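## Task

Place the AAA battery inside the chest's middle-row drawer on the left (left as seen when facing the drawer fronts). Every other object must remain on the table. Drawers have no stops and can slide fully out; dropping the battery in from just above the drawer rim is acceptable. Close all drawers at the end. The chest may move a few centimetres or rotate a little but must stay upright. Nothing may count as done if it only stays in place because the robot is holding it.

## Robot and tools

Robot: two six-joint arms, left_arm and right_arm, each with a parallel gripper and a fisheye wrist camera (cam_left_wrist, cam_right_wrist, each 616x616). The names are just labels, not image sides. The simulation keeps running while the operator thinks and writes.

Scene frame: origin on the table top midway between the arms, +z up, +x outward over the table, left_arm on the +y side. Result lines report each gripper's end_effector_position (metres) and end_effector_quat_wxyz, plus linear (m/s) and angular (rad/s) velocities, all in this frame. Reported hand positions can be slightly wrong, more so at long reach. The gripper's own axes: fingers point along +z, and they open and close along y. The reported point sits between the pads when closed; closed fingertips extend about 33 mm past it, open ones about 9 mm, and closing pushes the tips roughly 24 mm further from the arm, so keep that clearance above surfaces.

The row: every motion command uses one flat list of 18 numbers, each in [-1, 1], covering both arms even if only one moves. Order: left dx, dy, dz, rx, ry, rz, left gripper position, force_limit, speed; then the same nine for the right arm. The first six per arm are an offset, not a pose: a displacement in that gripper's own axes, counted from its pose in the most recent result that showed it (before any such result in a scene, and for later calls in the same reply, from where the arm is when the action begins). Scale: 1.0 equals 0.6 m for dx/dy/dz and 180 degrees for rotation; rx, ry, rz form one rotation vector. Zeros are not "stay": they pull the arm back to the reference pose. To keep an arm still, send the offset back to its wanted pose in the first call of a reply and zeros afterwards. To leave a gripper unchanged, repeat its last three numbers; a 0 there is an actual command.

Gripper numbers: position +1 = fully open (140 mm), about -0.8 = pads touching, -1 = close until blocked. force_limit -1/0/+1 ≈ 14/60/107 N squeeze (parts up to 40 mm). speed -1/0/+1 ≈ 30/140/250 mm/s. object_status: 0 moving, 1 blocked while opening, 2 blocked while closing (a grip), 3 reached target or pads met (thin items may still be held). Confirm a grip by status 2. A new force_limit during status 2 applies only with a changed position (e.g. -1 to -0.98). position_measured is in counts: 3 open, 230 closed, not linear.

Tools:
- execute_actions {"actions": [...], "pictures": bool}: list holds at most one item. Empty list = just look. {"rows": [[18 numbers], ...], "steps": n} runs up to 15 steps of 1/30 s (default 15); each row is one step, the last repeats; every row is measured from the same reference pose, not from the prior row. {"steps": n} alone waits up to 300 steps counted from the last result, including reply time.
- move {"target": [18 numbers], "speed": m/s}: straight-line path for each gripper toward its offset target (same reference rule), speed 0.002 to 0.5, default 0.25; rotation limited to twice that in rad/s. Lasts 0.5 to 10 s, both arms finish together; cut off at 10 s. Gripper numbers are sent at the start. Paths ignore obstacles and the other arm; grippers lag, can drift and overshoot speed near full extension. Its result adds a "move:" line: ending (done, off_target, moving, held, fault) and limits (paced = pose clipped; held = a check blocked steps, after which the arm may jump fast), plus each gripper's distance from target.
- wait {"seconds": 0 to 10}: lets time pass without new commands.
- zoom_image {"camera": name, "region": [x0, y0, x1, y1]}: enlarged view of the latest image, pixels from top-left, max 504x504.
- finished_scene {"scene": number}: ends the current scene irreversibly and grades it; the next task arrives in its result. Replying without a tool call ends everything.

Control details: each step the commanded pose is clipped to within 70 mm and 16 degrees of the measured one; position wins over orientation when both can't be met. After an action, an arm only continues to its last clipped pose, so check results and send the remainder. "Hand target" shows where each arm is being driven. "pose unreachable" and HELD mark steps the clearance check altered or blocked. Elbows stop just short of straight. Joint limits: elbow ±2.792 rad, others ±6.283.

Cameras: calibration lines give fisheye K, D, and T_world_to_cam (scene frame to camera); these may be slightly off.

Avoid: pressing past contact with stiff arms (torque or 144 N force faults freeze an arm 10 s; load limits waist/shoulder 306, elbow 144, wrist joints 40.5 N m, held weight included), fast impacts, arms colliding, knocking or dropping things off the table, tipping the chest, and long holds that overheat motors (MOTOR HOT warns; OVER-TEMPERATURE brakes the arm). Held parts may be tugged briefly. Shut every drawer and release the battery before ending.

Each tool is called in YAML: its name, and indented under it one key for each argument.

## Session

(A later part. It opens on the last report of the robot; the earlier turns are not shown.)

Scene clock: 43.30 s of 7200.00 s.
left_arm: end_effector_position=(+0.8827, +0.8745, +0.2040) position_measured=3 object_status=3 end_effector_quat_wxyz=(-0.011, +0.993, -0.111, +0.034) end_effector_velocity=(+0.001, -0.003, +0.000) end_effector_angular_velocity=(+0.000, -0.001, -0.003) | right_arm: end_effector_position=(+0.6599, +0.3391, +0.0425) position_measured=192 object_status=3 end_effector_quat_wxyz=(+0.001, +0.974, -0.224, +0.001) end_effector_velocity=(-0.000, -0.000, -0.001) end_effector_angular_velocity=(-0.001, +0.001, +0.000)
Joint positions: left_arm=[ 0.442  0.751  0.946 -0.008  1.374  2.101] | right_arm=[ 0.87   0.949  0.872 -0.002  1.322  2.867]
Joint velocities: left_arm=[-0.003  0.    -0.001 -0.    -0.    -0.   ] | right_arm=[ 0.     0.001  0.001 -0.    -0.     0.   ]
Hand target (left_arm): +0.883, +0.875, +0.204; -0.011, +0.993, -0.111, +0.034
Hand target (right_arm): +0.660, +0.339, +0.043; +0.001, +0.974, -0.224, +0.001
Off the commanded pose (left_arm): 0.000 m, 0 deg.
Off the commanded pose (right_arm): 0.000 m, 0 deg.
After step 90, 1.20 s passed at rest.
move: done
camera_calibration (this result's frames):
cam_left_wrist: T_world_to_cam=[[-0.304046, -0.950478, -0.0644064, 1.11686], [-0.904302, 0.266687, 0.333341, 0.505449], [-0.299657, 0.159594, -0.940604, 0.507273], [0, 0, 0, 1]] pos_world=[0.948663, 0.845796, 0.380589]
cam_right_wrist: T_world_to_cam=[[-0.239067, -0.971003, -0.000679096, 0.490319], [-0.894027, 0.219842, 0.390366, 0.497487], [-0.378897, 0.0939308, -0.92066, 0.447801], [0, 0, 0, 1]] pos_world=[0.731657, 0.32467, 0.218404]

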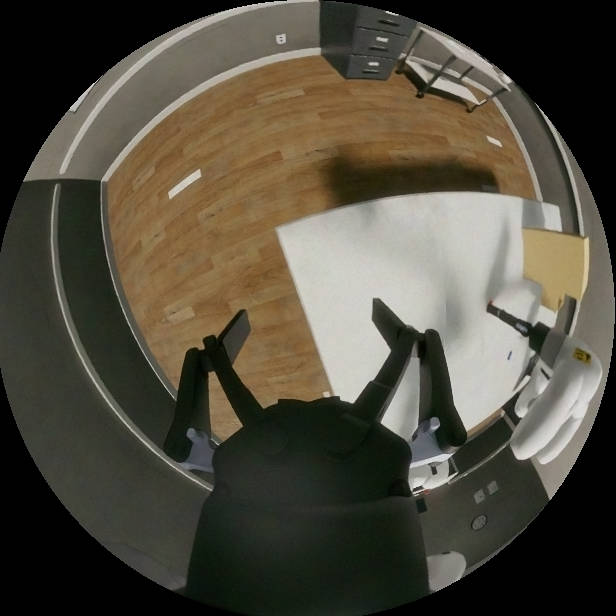

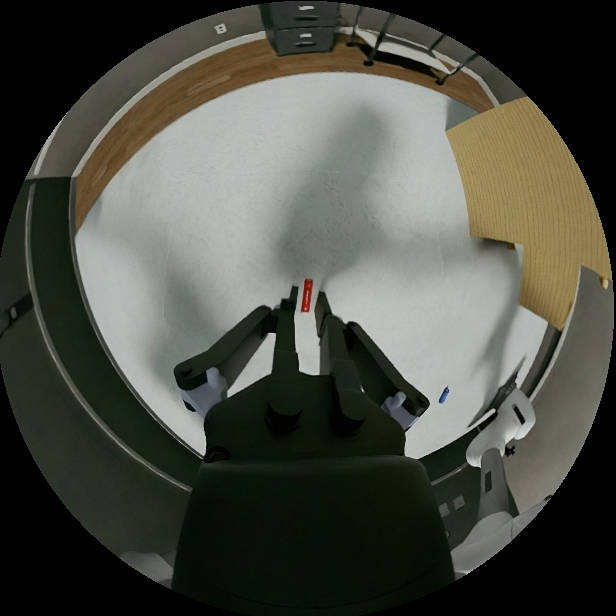

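move:
  target: [0,0,0,0,0,0,1,0,0, 0,0,0.0092,0,0,0,-0.5,-0.6,0]
  speed: 0.03

move:
  target: [0,0,0,0,0,0,1,0,0, 0,0,0,0,0,0,-1,-0.6,-0.5]

move:
  target: [0,0,0,0,0,0,1,0,0, 0,0,-0.1,0,0,0,-1,-0.6,-0.5]
  speed: 0.15

Scene clock: 46.17 s of 7200.00 s.
left_arm: end_effector_position=(+0.8827, +0.8745, +0.2040) position_measured=3 object_status=3 end_effector_quat_wxyz=(-0.011, +0.993, -0.111, +0.034) end_effector_velocity=(+0.001, -0.000, +0.001) end_effector_angular_velocity=(+0.001, -0.001, -0.001) | right_arm: end_effector_position=(+0.6599, +0.3390, +0.0369) position_measured=192 object_status=3 end_effector_quat_wxyz=(+0.001, +0.974, -0.224, +0.001) end_effector_velocity=(-0.001, +0.000, -0.001) end_effector_angular_velocity=(-0.001, +0.001, +0.001)
Joint positions: left_arm=[ 0.442  0.751  0.946 -0.008  1.374  2.101] | right_arm=[ 0.87   0.952  0.876 -0.003  1.314  2.867]
Joint velocities: left_arm=[-0.001 -0.    -0.001  0.    -0.001  0.   ] | right_arm=[ 0.001  0.001 -0.001  0.     0.001  0.   ]
Hand target (left_arm): +0.883, +0.875, +0.204; -0.011, +0.993, -0.111, +0.034
Hand target (right_arm): +0.660, +0.339, +0.037; +0.001, +0.974, -0.224, +0.001
Off the commanded pose (left_arm): 0.000 m, 0 deg.
Off the commanded pose (right_arm): 0.000 m, 0 deg.
move: done
camera_calibration (this result's frames):
cam_left_wrist: T_world_to_cam=[[-0.304046, -0.950478, -0.0644065, 1.11686], [-0.904302, 0.266687, 0.333341, 0.505449], [-0.299656, 0.159594, -0.940604, 0.507273], [0, 0, 0, 1]] pos_world=[0.948663, 0.845796, 0.380589]
cam_right_wrist: T_world_to_cam=[[-0.23903, -0.971012, -0.000620947, 0.490268], [-0.894054, 0.219836, 0.390307, 0.499691], [-0.378856, 0.09385, -0.920685, 0.442708], [0, 0, 0, 1]] pos_world=[0.731662, 0.324659, 0.212866]

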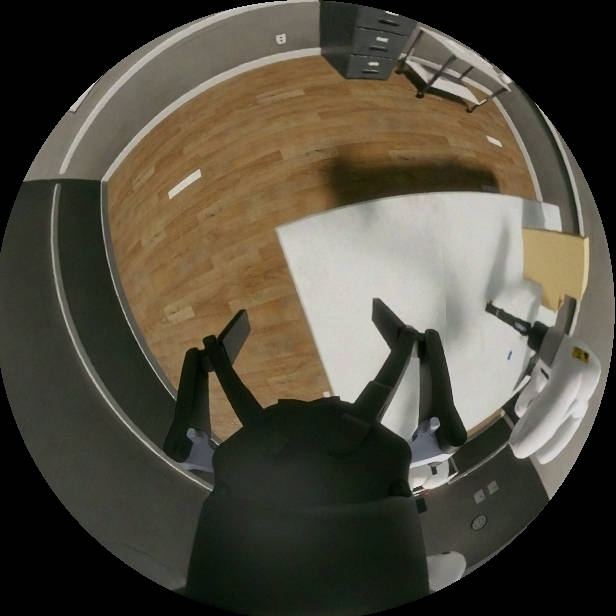

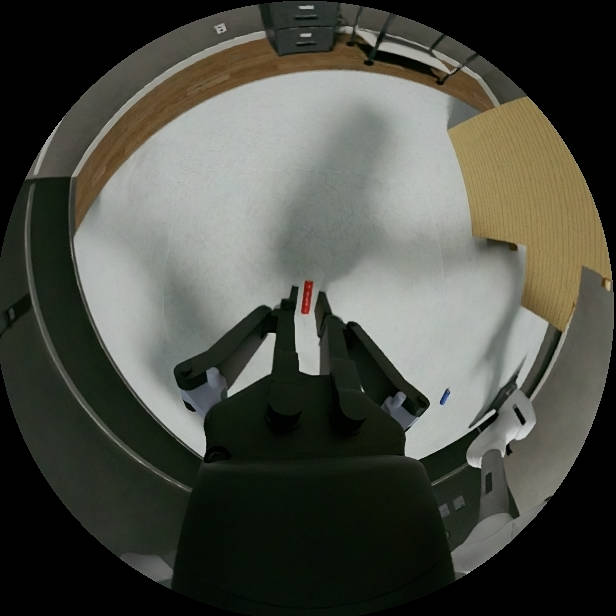

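Scene clock: 46.67 s of 7200.00 s.
left_arm: end_effector_position=(+0.8827, +0.8745, +0.2040) position_measured=3 object_status=3 end_effector_quat_wxyz=(-0.011, +0.993, -0.111, +0.034) end_effector_velocity=(-0.000, -0.000, -0.000) end_effector_angular_velocity=(+0.000, +0.000, -0.000) | right_arm: end_effector_position=(+0.6599, +0.3390, +0.0369) position_measured=218 object_status=2 end_effector_quat_wxyz=(+0.001, +0.974, -0.224, +0.001) end_effector_velocity=(-0.000, +0.000, +0.000) end_effector_angular_velocity=(+0.000, -0.000, +0.001)
Joint positions: left_arm=[ 0.442  0.751  0.946 -0.008  1.374  2.101] | right_arm=[ 0.87   0.952  0.876 -0.003  1.314  2.867]
Joint velocities: left_arm=[-0.     0.     0.001  0.    -0.     0.   ] | right_arm=[ 0.    -0.001  0.001 -0.    -0.001 -0.   ]
Hand target (left_arm): +0.883, +0.875, +0.204; -0.011, +0.993, -0.111, +0.034
Hand target (right_arm): +0.660, +0.339, +0.037; +0.001, +0.974, -0.224, +0.001
Off the commanded pose (left_arm): 0.000 m, 0 deg.
Off the commanded pose (right_arm): 0.000 m, 0 deg.
move: done
camera_calibration (this result's frames):
cam_left_wrist: T_world_to_cam=[[-0.304046, -0.950478, -0.0644064, 1.11686], [-0.904302, 0.266687, 0.333341, 0.505449], [-0.299657, 0.159594, -0.940604, 0.507273], [0, 0, 0, 1]] pos_world=[0.948663, 0.845796, 0.380589]
cam_right_wrist: T_world_to_cam=[[-0.23903, -0.971012, -0.000623988, 0.49027], [-0.894055, 0.219835, 0.390305, 0.499692], [-0.378854, 0.0938524, -0.920685, 0.442706], [0, 0, 0, 1]] pos_world=[0.731662, 0.324659, 0.212866]

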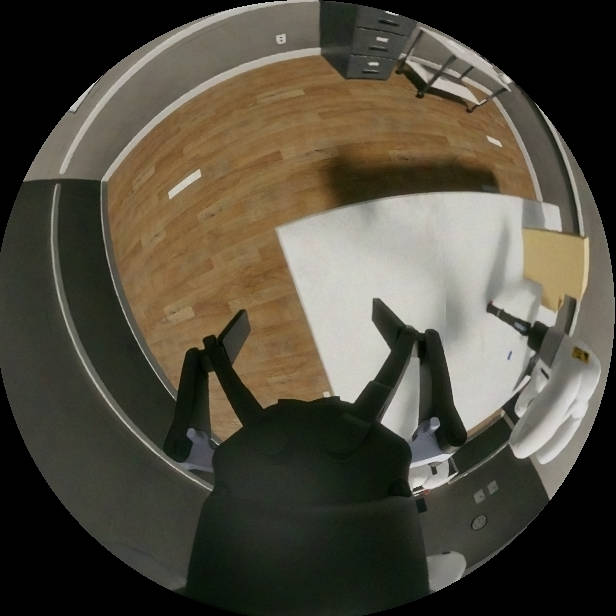

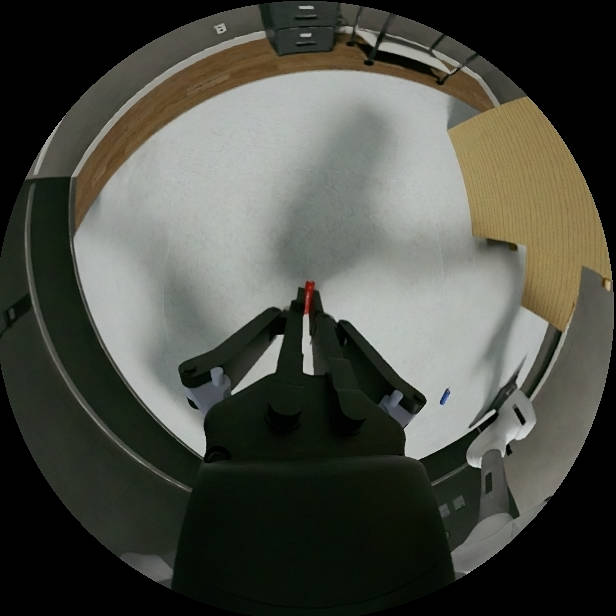

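Scene clock: 47.40 s of 7200.00 s.
left_arm: end_effector_position=(+0.8827, +0.8745, +0.2040) position_measured=3 object_status=3 end_effector_quat_wxyz=(-0.011, +0.993, -0.111, +0.034) end_effector_velocity=(-0.001, +0.001, -0.000) end_effector_angular_velocity=(-0.000, +0.001, +0.001) | right_arm: end_effector_position=(+0.6599, +0.3391, +0.0970) position_measured=218 object_status=2 end_effector_quat_wxyz=(+0.001, +0.974, -0.224, +0.001) end_effector_velocity=(-0.000, +0.001, -0.002) end_effector_angular_velocity=(-0.001, +0.001, +0.001)
Joint positions: left_arm=[ 0.442  0.751  0.946 -0.008  1.374  2.101] | right_arm=[ 0.87   0.925  0.819 -0.003  1.399  2.867]
Joint velocities: left_arm=[0.001 0.    0.    0.    0.    0.   ] | right_arm=[ 0.001  0.002 -0.001  0.    -0.     0.   ]
Hand target (left_arm): +0.883, +0.875, +0.204; -0.011, +0.993, -0.111, +0.034
Hand target (right_arm): +0.660, +0.339, +0.097; +0.001, +0.974, -0.224, +0.001
Off the commanded pose (left_arm): 0.000 m, 0 deg.
Off the commanded pose (right_arm): 0.000 m, 0 deg.
move: done
camera_calibration (this result's frames):
cam_left_wrist: T_world_to_cam=[[-0.304046, -0.950478, -0.0644064, 1.11686], [-0.904302, 0.266687, 0.333341, 0.505449], [-0.299657, 0.159594, -0.940604, 0.507273], [0, 0, 0, 1]] pos_world=[0.948663, 0.845796, 0.380589]
cam_right_wrist: T_world_to_cam=[[-0.239189, -0.970973, -0.000611095, 0.490465], [-0.894035, 0.219991, 0.390263, 0.476186], [-0.3788, 0.093893, -0.920703, 0.497951], [0, 0, 0, 1]] pos_world=[0.731665, 0.324718, 0.272927]

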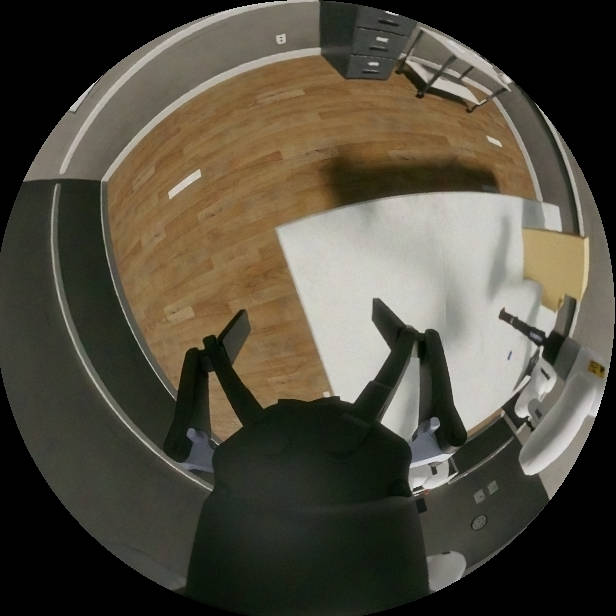

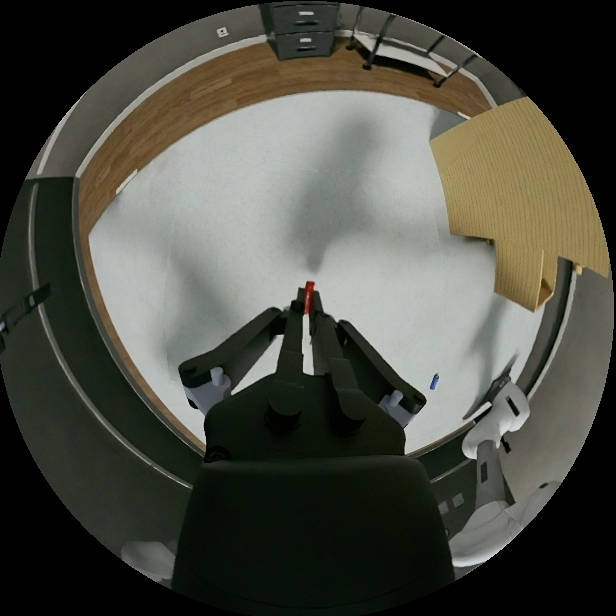

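move:
  target: [0,0,0,0,0,0,1,0,0, 0.097,0.6,-0.255,0.057,0.246,-0.136,-1,-0.6,-0.5]

execute_actions:
  actions: []

Scene clock: 55.70 s of 7200.00 s.
left_arm: end_effector_position=(+0.8827, +0.8745, +0.2040) position_measured=3 object_status=3 end_effector_quat_wxyz=(-0.011, +0.993, -0.111, +0.034) end_effector_velocity=(-0.000, +0.000, +0.000) end_effector_angular_velocity=(-0.000, +0.001, +0.000) | right_arm: end_effector_position=(+0.5549, -0.0093, +0.2513) position_measured=218 object_status=2 end_effector_quat_wxyz=(+0.001, +0.923, -0.000, +0.384) end_effector_velocity=(-0.000, -0.000, +0.001) end_effector_angular_velocity=(+0.000, -0.001, +0.000)
Joint positions: left_arm=[ 0.442  0.751  0.946 -0.008  1.374  2.101] | right_arm=[ 0.91   0.126  1.973 -0.961  0.733  3.097]
Joint velocities: left_arm=[ 0.     0.    -0.    -0.     0.001  0.   ] | right_arm=[ 0.    -0.001  0.    -0.001  0.     0.   ]
Hand target (left_arm): +0.883, +0.875, +0.204; -0.011, +0.993, -0.111, +0.034
Hand target (right_arm): +0.555, -0.009, +0.251; +0.001, +0.923, -0.000, +0.384
Off the commanded pose (left_arm): 0.000 m, 0 deg.
Off the commanded pose (right_arm): 0.001 m, 0 deg.
After step 90, 3.10 s passed at rest.
move: done
camera_calibration (this result's frames):
cam_left_wrist: T_world_to_cam=[[-0.304046, -0.950478, -0.0644064, 1.11686], [-0.904302, 0.266687, 0.333341, 0.505449], [-0.299657, 0.159594, -0.940604, 0.507273], [0, 0, 0, 1]] pos_world=[0.948663, 0.845796, 0.380589]
cam_right_wrist: T_world_to_cam=[[0.148856, -0.977782, 0.147596, -0.125506], [-0.912308, -0.193377, -0.36097, 0.593787], [0.381492, -0.08092, -0.920824, 0.209476], [0, 0, 0, 1]] pos_world=[0.480486, 0.00905825, 0.425754]

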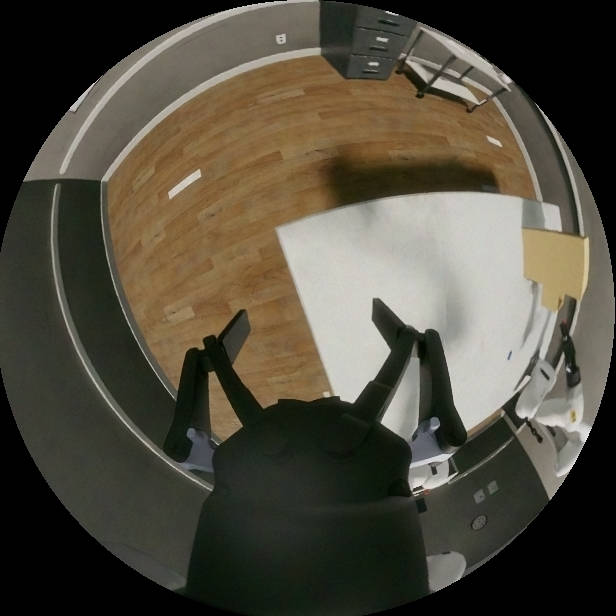

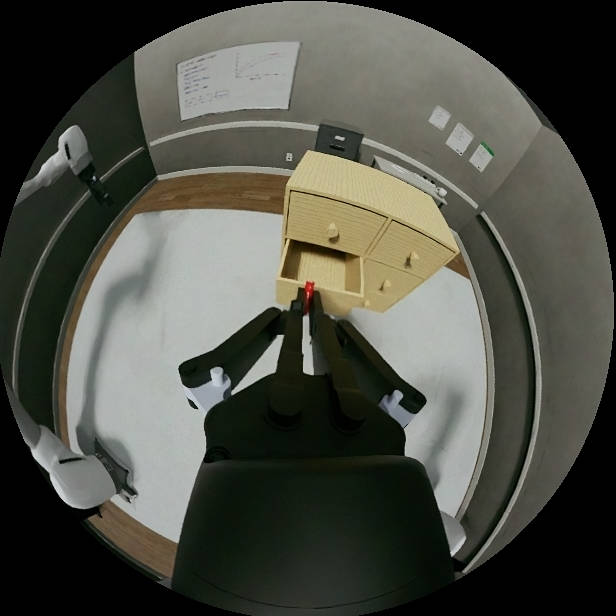

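Scene clock: 55.70 s of 7200.00 s.
left_arm: end_effector_position=(+0.8827, +0.8745, +0.2040) position_measured=3 object_status=3 end_effector_quat_wxyz=(-0.011, +0.993, -0.111, +0.034) end_effector_velocity=(-0.000, +0.000, +0.000) end_effector_angular_velocity=(-0.000, +0.001, +0.000) | right_arm: end_effector_position=(+0.5549, -0.0093, +0.2513) position_measured=218 object_status=2 end_effector_quat_wxyz=(+0.001, +0.923, -0.000, +0.384) end_effector_velocity=(-0.000, -0.000, +0.001) end_effector_angular_velocity=(+0.000, -0.001, +0.000)
Joint positions: left_arm=[ 0.442  0.751  0.946 -0.008  1.374  2.101] | right_arm=[ 0.91   0.126  1.973 -0.961  0.733  3.097]
Joint velocities: left_arm=[ 0.     0.    -0.    -0.     0.001  0.   ] | right_arm=[ 0.    -0.001  0.    -0.001  0.     0.   ]
Hand target (left_arm): +0.883, +0.875, +0.204; -0.011, +0.993, -0.111, +0.034
Hand target (right_arm): +0.555, -0.009, +0.251; +0.001, +0.923, -0.000, +0.384
Off the commanded pose (left_arm): 0.000 m, 0 deg.
Off the commanded pose (right_arm): 0.001 m, 0 deg.
camera_calibration (this result's frames):
cam_left_wrist: T_world_to_cam=[[-0.304046, -0.950478, -0.0644064, 1.11686], [-0.904302, 0.266687, 0.333341, 0.505449], [-0.299657, 0.159594, -0.940604, 0.507273], [0, 0, 0, 1]] pos_world=[0.948663, 0.845796, 0.380589]
cam_right_wrist: T_world_to_cam=[[0.148856, -0.977782, 0.147596, -0.125506], [-0.912308, -0.193377, -0.36097, 0.593787], [0.381492, -0.08092, -0.920824, 0.209476], [0, 0, 0, 1]] pos_world=[0.480486, 0.00905825, 0.425754]

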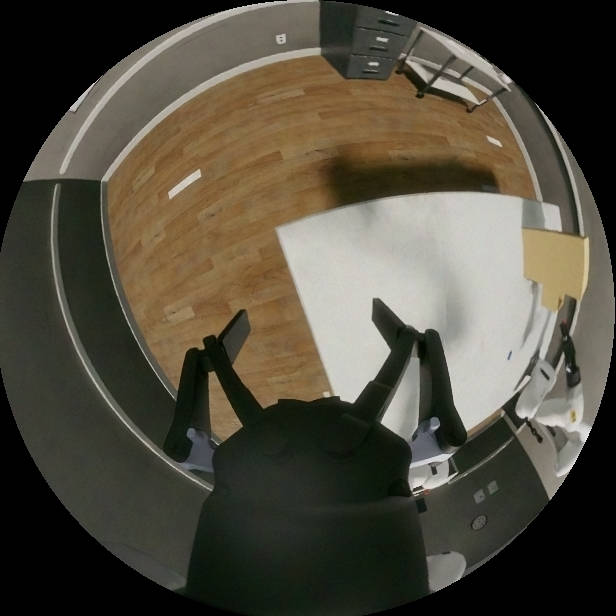

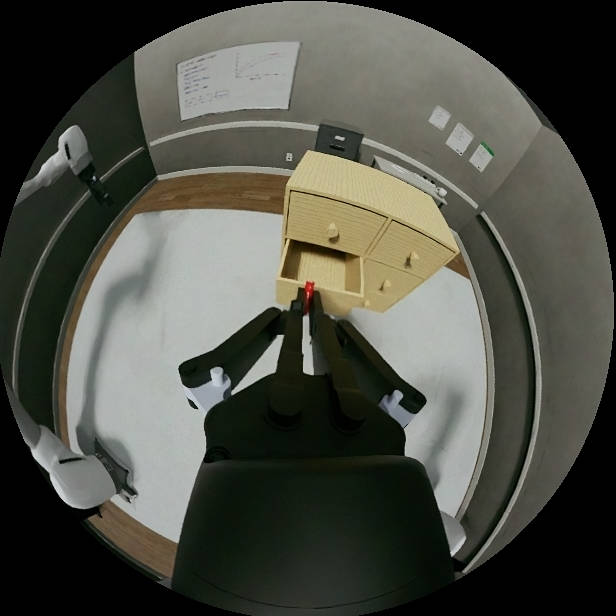

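move:
  target: [0,0,0,0,0,0,1,0,0, 0.061,0,0.115,0,0,0,-1,-0.6,-0.5]
  speed: 0.1

zoom_image:
  camera: "cam_right_wrist"
  region: [200, 180, 420, 380]

Scene clock: 58.37 s of 7200.00 s.
left_arm: end_effector_position=(+0.8827, +0.8745, +0.2040) position_measured=3 object_status=3 end_effector_quat_wxyz=(-0.011, +0.993, -0.111, +0.034) end_effector_velocity=(-0.000, +0.001, -0.000) end_effector_angular_velocity=(-0.000, -0.000, +0.001) | right_arm: end_effector_position=(+0.6296, -0.0095, +0.2284) position_measured=218 object_status=2 end_effector_quat_wxyz=(+0.001, +0.923, -0.000, +0.384) end_effector_velocity=(-0.001, +0.000, -0.002) end_effector_angular_velocity=(-0.001, +0.002, +0.000)
Joint positions: left_arm=[ 0.442  0.751  0.946 -0.008  1.374  2.101] | right_arm=[ 0.815  0.216  1.911 -0.983  0.65   3.062]
Joint velocities: left_arm=[ 0.001  0.     0.    -0.    -0.001  0.   ] | right_arm=[ 0.     0.001  0.001 -0.    -0.     0.001]
Hand target (left_arm): +0.883, +0.875, +0.204; -0.011, +0.993, -0.111, +0.034
Hand target (right_arm): +0.630, -0.010, +0.228; +0.001, +0.923, -0.000, +0.384
Off the commanded pose (left_arm): 0.000 m, 0 deg.
Off the commanded pose (right_arm): 0.000 m, 0 deg.
move: done
camera_calibration (this result's frames):
cam_left_wrist: T_world_to_cam=[[-0.304046, -0.950478, -0.0644064, 1.11686], [-0.904302, 0.266687, 0.333341, 0.505449], [-0.299657, 0.159594, -0.940604, 0.507273], [0, 0, 0, 1]] pos_world=[0.948663, 0.845796, 0.380589]
cam_right_wrist: T_world_to_cam=[[0.148935, -0.97773, 0.14786, -0.133559], [-0.912259, -0.193555, -0.360999, 0.65362], [0.381579, -0.0811208, -0.92077, 0.159841], [0, 0, 0, 1]] pos_world=[0.555171, 0.0088934, 0.402881]

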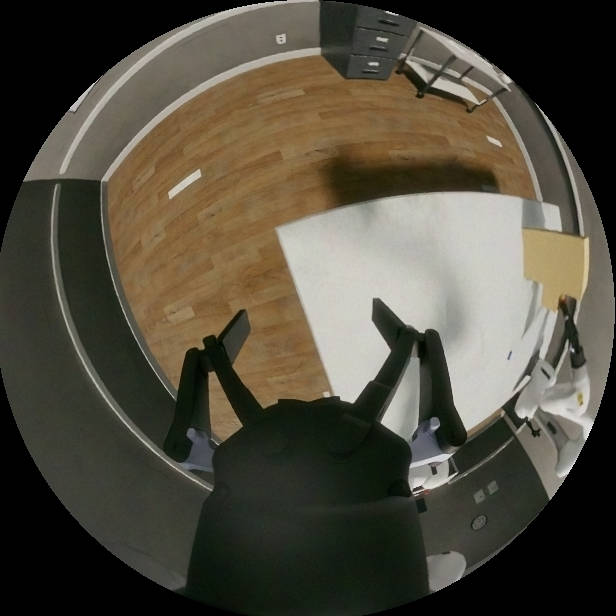

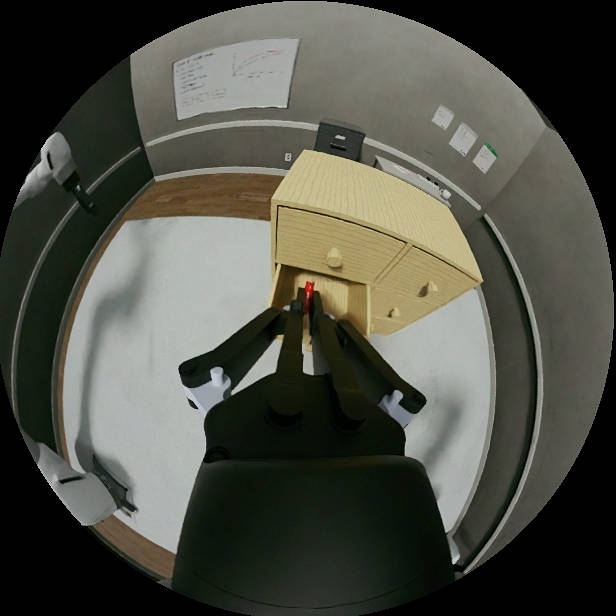

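Region (200, 180, 420, 380) of cam_right_wrist's 616x616 image, scaled by 2.291, with more detail than that image has; it fills the top 458 rows of this view, and the rest is white.

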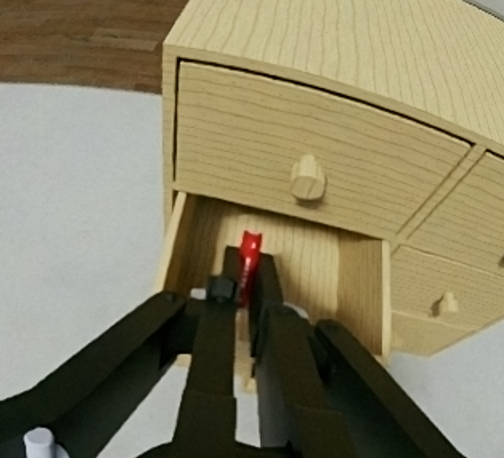

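Over the opening. Release.

move:
  target: [0,0,0,0,0,0,1,0,0, 0,0,0,0,0,0,-0.45,0,0]

move:
  target: [0,0,0,0,0,0,1,0,0, 0,0,-0.17,0,0,0,-0.45,0,0]

zoom_image:
  camera: "cam_right_wrist"
  region: [220, 180, 420, 340]

Scene clock: 61.43 s of 7200.00 s.
left_arm: end_effector_position=(+0.8827, +0.8745, +0.2040) position_measured=3 object_status=3 end_effector_quat_wxyz=(-0.011, +0.993, -0.111, +0.034) end_effector_velocity=(-0.000, +0.001, +0.000) end_effector_angular_velocity=(+0.000, -0.001, +0.001) | right_arm: end_effector_position=(+0.6296, -0.0095, +0.2284) position_measured=186 object_status=3 end_effector_quat_wxyz=(+0.001, +0.923, -0.000, +0.384) end_effector_velocity=(-0.000, -0.000, -0.002) end_effector_angular_velocity=(-0.001, +0.002, -0.000)
Joint positions: left_arm=[ 0.442  0.751  0.946 -0.008  1.374  2.101] | right_arm=[ 0.815  0.216  1.911 -0.983  0.65   3.062]
Joint velocities: left_arm=[ 0.001 -0.    -0.    -0.    -0.    -0.   ] | right_arm=[-0.     0.001  0.001  0.    -0.     0.   ]
Hand target (left_arm): +0.883, +0.875, +0.204; -0.011, +0.993, -0.111, +0.034
Hand target (right_arm): +0.630, -0.010, +0.228; +0.001, +0.923, -0.000, +0.384
Off the commanded pose (left_arm): 0.000 m, 0 deg.
Off the commanded pose (right_arm): 0.000 m, 0 deg.
move: done
camera_calibration (this result's frames):
cam_left_wrist: T_world_to_cam=[[-0.304046, -0.950478, -0.0644065, 1.11686], [-0.904302, 0.266687, 0.333341, 0.505449], [-0.299657, 0.159594, -0.940604, 0.507273], [0, 0, 0, 1]] pos_world=[0.948663, 0.845796, 0.380589]
cam_right_wrist: T_world_to_cam=[[0.148886, -0.977743, 0.147821, -0.133528], [-0.912283, -0.193491, -0.360971, 0.653637], [0.381539, -0.081111, -0.920787, 0.15985], [0, 0, 0, 1]] pos_world=[0.555194, 0.00888298, 0.40287]

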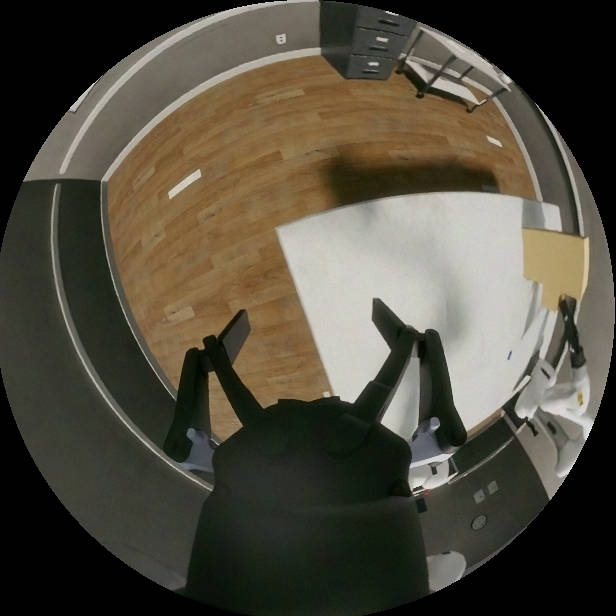

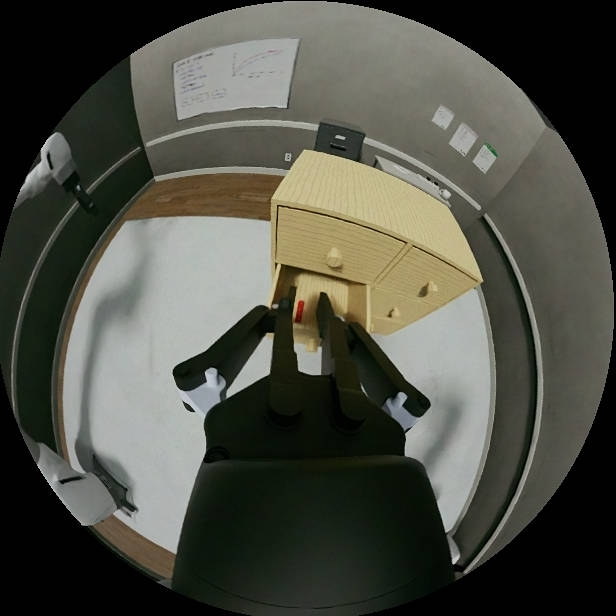

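Scene clock: 62.20 s of 7200.00 s.
left_arm: end_effector_position=(+0.8827, +0.8745, +0.2040) position_measured=3 object_status=3 end_effector_quat_wxyz=(-0.011, +0.993, -0.111, +0.034) end_effector_velocity=(-0.001, +0.002, -0.000) end_effector_angular_velocity=(-0.000, +0.001, +0.002) | right_arm: end_effector_position=(+0.5574, -0.0094, +0.3005) position_measured=186 object_status=3 end_effector_quat_wxyz=(+0.001, +0.923, -0.000, +0.384) end_effector_velocity=(+0.000, +0.001, +0.001) end_effector_angular_velocity=(+0.001, -0.001, +0.000)
Joint positions: left_arm=[ 0.442  0.751  0.946 -0.008  1.374  2.101] | right_arm=[ 0.907  0.089  1.916 -0.882  0.788  2.986]
Joint velocities: left_arm=[ 0.002  0.     0.    -0.     0.001  0.   ] | right_arm=[ 0.001 -0.    -0.002  0.     0.001 -0.   ]
Hand target (left_arm): +0.883, +0.875, +0.204; -0.011, +0.993, -0.111, +0.034
Hand target (right_arm): +0.557, -0.009, +0.301; +0.001, +0.923, -0.000, +0.384
Off the commanded pose (left_arm): 0.000 m, 0 deg.
Off the commanded pose (right_arm): 0.000 m, 0 deg.
move: done
camera_calibration (this result's frames):
cam_left_wrist: T_world_to_cam=[[-0.304046, -0.950478, -0.0644065, 1.11686], [-0.904302, 0.266687, 0.333341, 0.505449], [-0.299657, 0.159594, -0.940604, 0.507273], [0, 0, 0, 1]] pos_world=[0.948663, 0.845796, 0.380589]
cam_right_wrist: T_world_to_cam=[[0.148687, -0.977792, 0.147702, -0.133181], [-0.912357, -0.193255, -0.360912, 0.613809], [0.381441, -0.0810941, -0.920829, 0.25384], [0, 0, 0, 1]] pos_world=[0.48299, 0.00898316, 0.474945]

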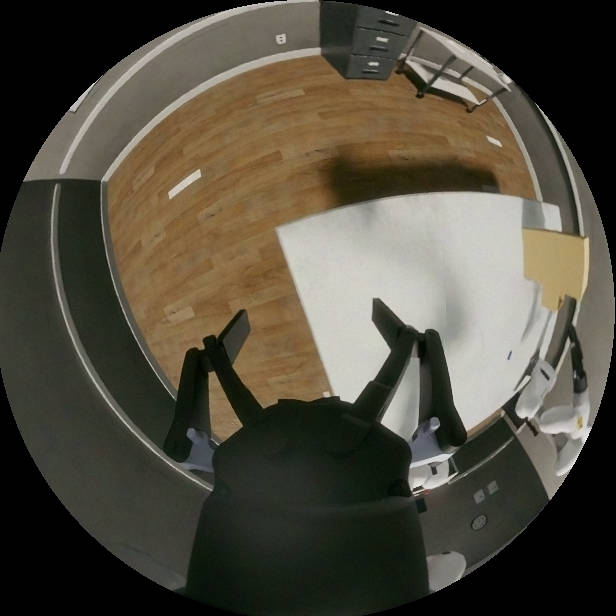

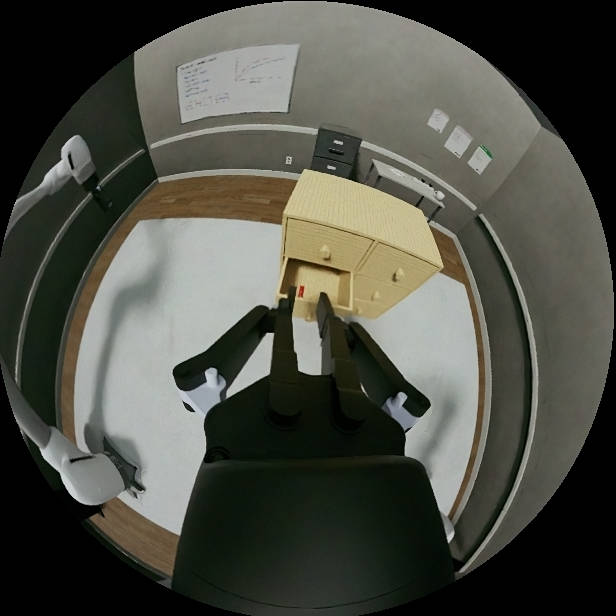

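Region (220, 180, 420, 340) of cam_right_wrist's 616x616 image, scaled by 2.520, with more detail than that image has; it fills the top 403 rows of this view, and the rest is white.

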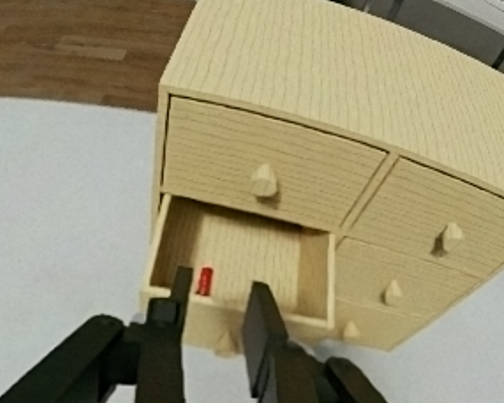

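move:
  target: [0,0,0,0,0,0,1,0,0, -0.205,0.038,0.141,0,0,0,-0.45,0,0]

move:
  target: [0,0,0,0,0,0,1,0,0, 0.1685,0,0.1685,0,0,0,-0.45,0,0]
  speed: 0.06

move:
  target: [0,0,0,0,0,0,1,0,0, -0.1,0,-0.18,0,0,0,-0.45,0,0]

zoom_image:
  camera: "cam_right_wrist"
  region: [200, 100, 500, 330]

Scene clock: 67.03 s of 7200.00 s.
left_arm: end_effector_position=(+0.8827, +0.8745, +0.2040) position_measured=3 object_status=3 end_effector_quat_wxyz=(-0.011, +0.993, -0.111, +0.034) end_effector_velocity=(-0.000, +0.000, -0.001) end_effector_angular_velocity=(-0.000, +0.001, +0.000) | right_arm: end_effector_position=(+0.5304, -0.0320, +0.1537) position_measured=186 object_status=3 end_effector_quat_wxyz=(+0.001, +0.923, -0.000, +0.384) end_effector_velocity=(-0.000, -0.001, -0.002) end_effector_angular_velocity=(-0.003, +0.002, -0.001)
Joint positions: left_arm=[ 0.442  0.751  0.946 -0.008  1.374  2.101] | right_arm=[ 0.919  0.182  2.122 -1.181  0.64   3.387]
Joint velocities: left_arm=[ 0.001  0.     0.    -0.    -0.     0.   ] | right_arm=[-0.001  0.002  0.002 -0.001 -0.     0.001]
Hand target (left_arm): +0.883, +0.875, +0.204; -0.011, +0.993, -0.111, +0.034
Hand target (right_arm): +0.530, -0.032, +0.154; +0.001, +0.923, -0.000, +0.384
Off the commanded pose (left_arm): 0.000 m, 0 deg.
Off the commanded pose (right_arm): 0.000 m, 0 deg.
After step 90, 0.83 s passed at rest.
move: done
camera_calibration (this result's frames):
cam_left_wrist: T_world_to_cam=[[-0.304046, -0.950478, -0.0644065, 1.11686], [-0.904302, 0.266687, 0.333341, 0.505449], [-0.299656, 0.159594, -0.940604, 0.507273], [0, 0, 0, 1]] pos_world=[0.948663, 0.845796, 0.380589]
cam_right_wrist: T_world_to_cam=[[0.149099, -0.977778, 0.147377, -0.129702], [-0.912267, -0.193521, -0.360997, 0.531781], [0.381495, -0.0806227, -0.920848, 0.127088], [0, 0, 0, 1]] pos_world=[0.455981, -0.0136621, 0.328115]

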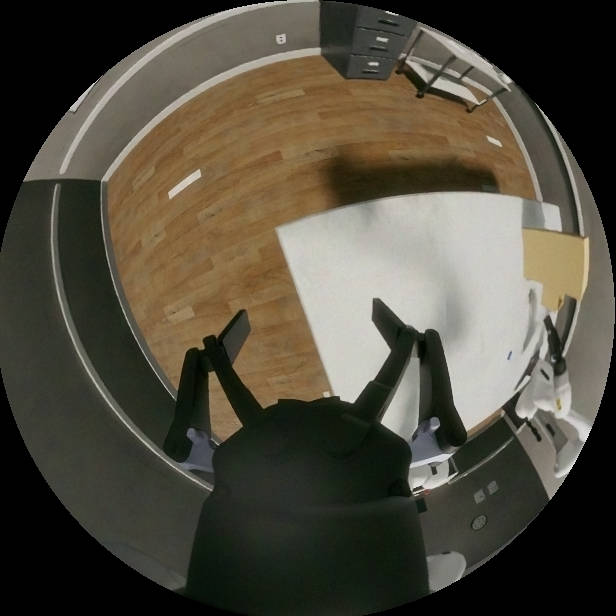

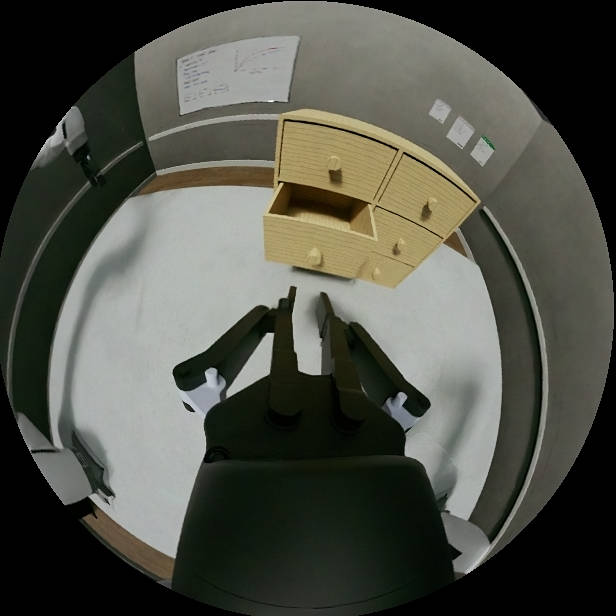

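Scene clock: 69.70 s of 7200.00 s.
left_arm: end_effector_position=(+0.8827, +0.8745, +0.2040) position_measured=3 object_status=3 end_effector_quat_wxyz=(-0.011, +0.993, -0.111, +0.034) end_effector_velocity=(+0.000, -0.001, -0.000) end_effector_angular_velocity=(-0.000, +0.000, -0.001) | right_arm: end_effector_position=(+0.6734, -0.0324, +0.1538) position_measured=186 object_status=3 end_effector_quat_wxyz=(+0.001, +0.923, -0.000, +0.384) end_effector_velocity=(+0.001, +0.001, +0.001) end_effector_angular_velocity=(+0.001, -0.001, -0.001)
Joint positions: left_arm=[ 0.442  0.751  0.946 -0.008  1.374  2.101] | right_arm=[ 0.739  0.31   1.948 -1.154  0.533  3.214]
Joint velocities: left_arm=[-0.001  0.    -0.    -0.    -0.    -0.   ] | right_arm=[-0.     0.001 -0.002  0.    -0.     0.   ]
Hand target (left_arm): +0.883, +0.875, +0.204; -0.011, +0.993, -0.111, +0.034
Hand target (right_arm): +0.673, -0.032, +0.154; +0.001, +0.923, -0.000, +0.384
Off the commanded pose (left_arm): 0.000 m, 0 deg.
Off the commanded pose (right_arm): 0.000 m, 0 deg.
move: done
camera_calibration (this result's frames):
cam_left_wrist: T_world_to_cam=[[-0.304046, -0.950478, -0.0644065, 1.11686], [-0.904302, 0.266687, 0.333341, 0.505449], [-0.299656, 0.159594, -0.940604, 0.507273], [0, 0, 0, 1]] pos_world=[0.948663, 0.845796, 0.380589]
cam_right_wrist: T_world_to_cam=[[0.149039, -0.977714, 0.147862, -0.151533], [-0.912235, -0.193653, -0.361005, 0.66217], [0.381594, -0.0810814, -0.920767, 0.0725115], [0, 0, 0, 1]] pos_world=[0.59897, -0.0140454, 0.328219]

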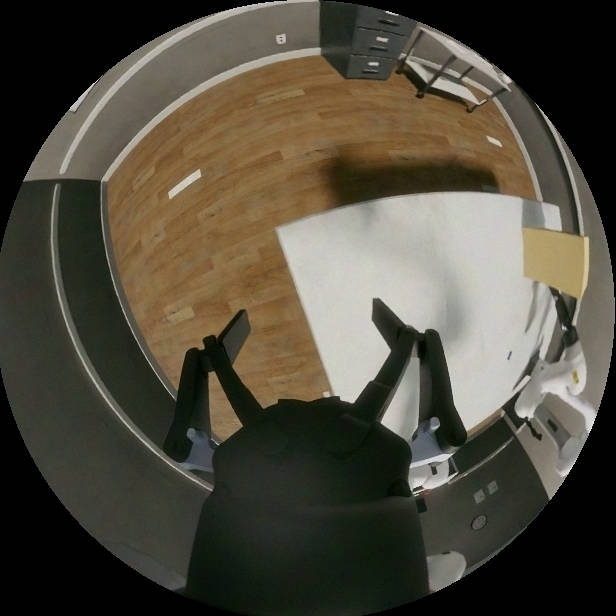

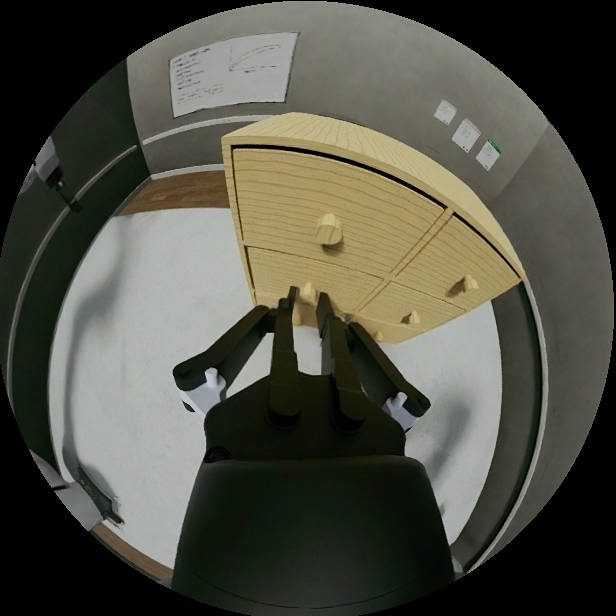

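Scene clock: 70.57 s of 7200.00 s.
left_arm: end_effector_position=(+0.8827, +0.8745, +0.2040) position_measured=3 object_status=3 end_effector_quat_wxyz=(-0.011, +0.993, -0.111, +0.034) end_effector_velocity=(-0.000, +0.001, -0.000) end_effector_angular_velocity=(-0.000, +0.000, +0.001) | right_arm: end_effector_position=(+0.5546, -0.0321, +0.1876) position_measured=186 object_status=3 end_effector_quat_wxyz=(+0.001, +0.923, -0.000, +0.384) end_effector_velocity=(-0.001, -0.000, -0.001) end_effector_angular_velocity=(-0.001, +0.001, +0.001)
Joint positions: left_arm=[ 0.442  0.751  0.946 -0.008  1.374  2.101] | right_arm=[ 0.884  0.162  2.067 -1.098  0.647  3.256]
Joint velocities: left_arm=[ 0.001  0.    -0.     0.     0.     0.   ] | right_arm=[ 0.001 -0.001  0.002  0.     0.    -0.   ]
Hand target (left_arm): +0.883, +0.875, +0.204; -0.011, +0.993, -0.111, +0.034
Hand target (right_arm): +0.555, -0.032, +0.188; +0.001, +0.923, -0.000, +0.384
Off the commanded pose (left_arm): 0.000 m, 0 deg.
Off the commanded pose (right_arm): 0.000 m, 0 deg.
move: done
camera_calibration (this result's frames):
cam_left_wrist: T_world_to_cam=[[-0.304046, -0.950478, -0.0644065, 1.11686], [-0.904302, 0.266687, 0.333341, 0.505449], [-0.299656, 0.159594, -0.940604, 0.507273], [0, 0, 0, 1]] pos_world=[0.948663, 0.845796, 0.380589]
cam_right_wrist: T_world_to_cam=[[0.14897, -0.977768, 0.147572, -0.138397], [-0.912299, -0.193472, -0.360942, 0.566077], [0.381469, -0.0808604, -0.920838, 0.14911], [0, 0, 0, 1]] pos_world=[0.480168, -0.0137436, 0.36205]

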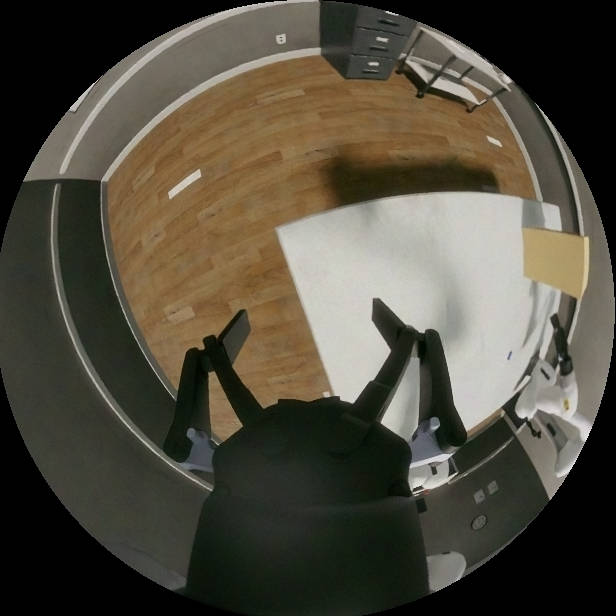

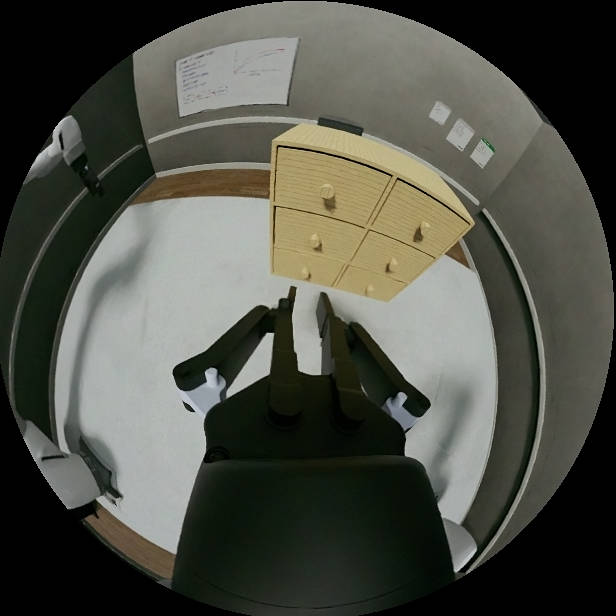

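Region (200, 100, 500, 330) of cam_right_wrist's 616x616 image, scaled by 1.680, with more detail than that image has; it fills the top 386 rows of this view, and the rest is white.

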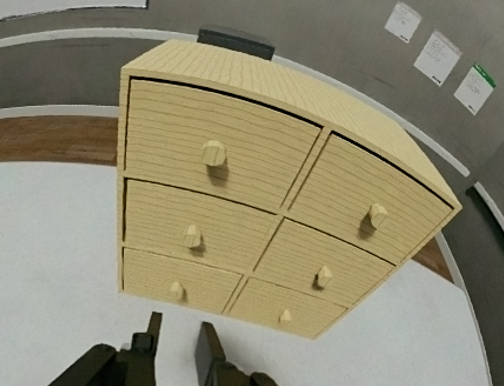

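zoom_image:
  camera: "cam_right_wrist"
  region: [255, 190, 395, 290]

Region (255, 190, 395, 290) of cam_right_wrist's 616x616 image, scaled by 3.600, with more detail than that image has; it fills the top 360 rows of this view, and the rest is white.

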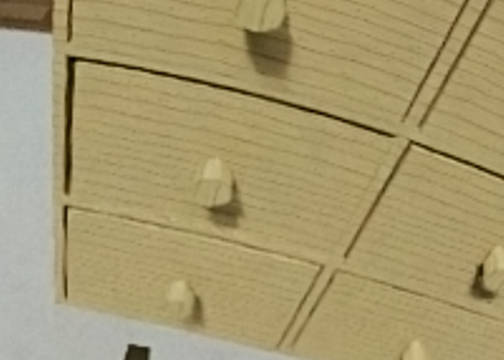

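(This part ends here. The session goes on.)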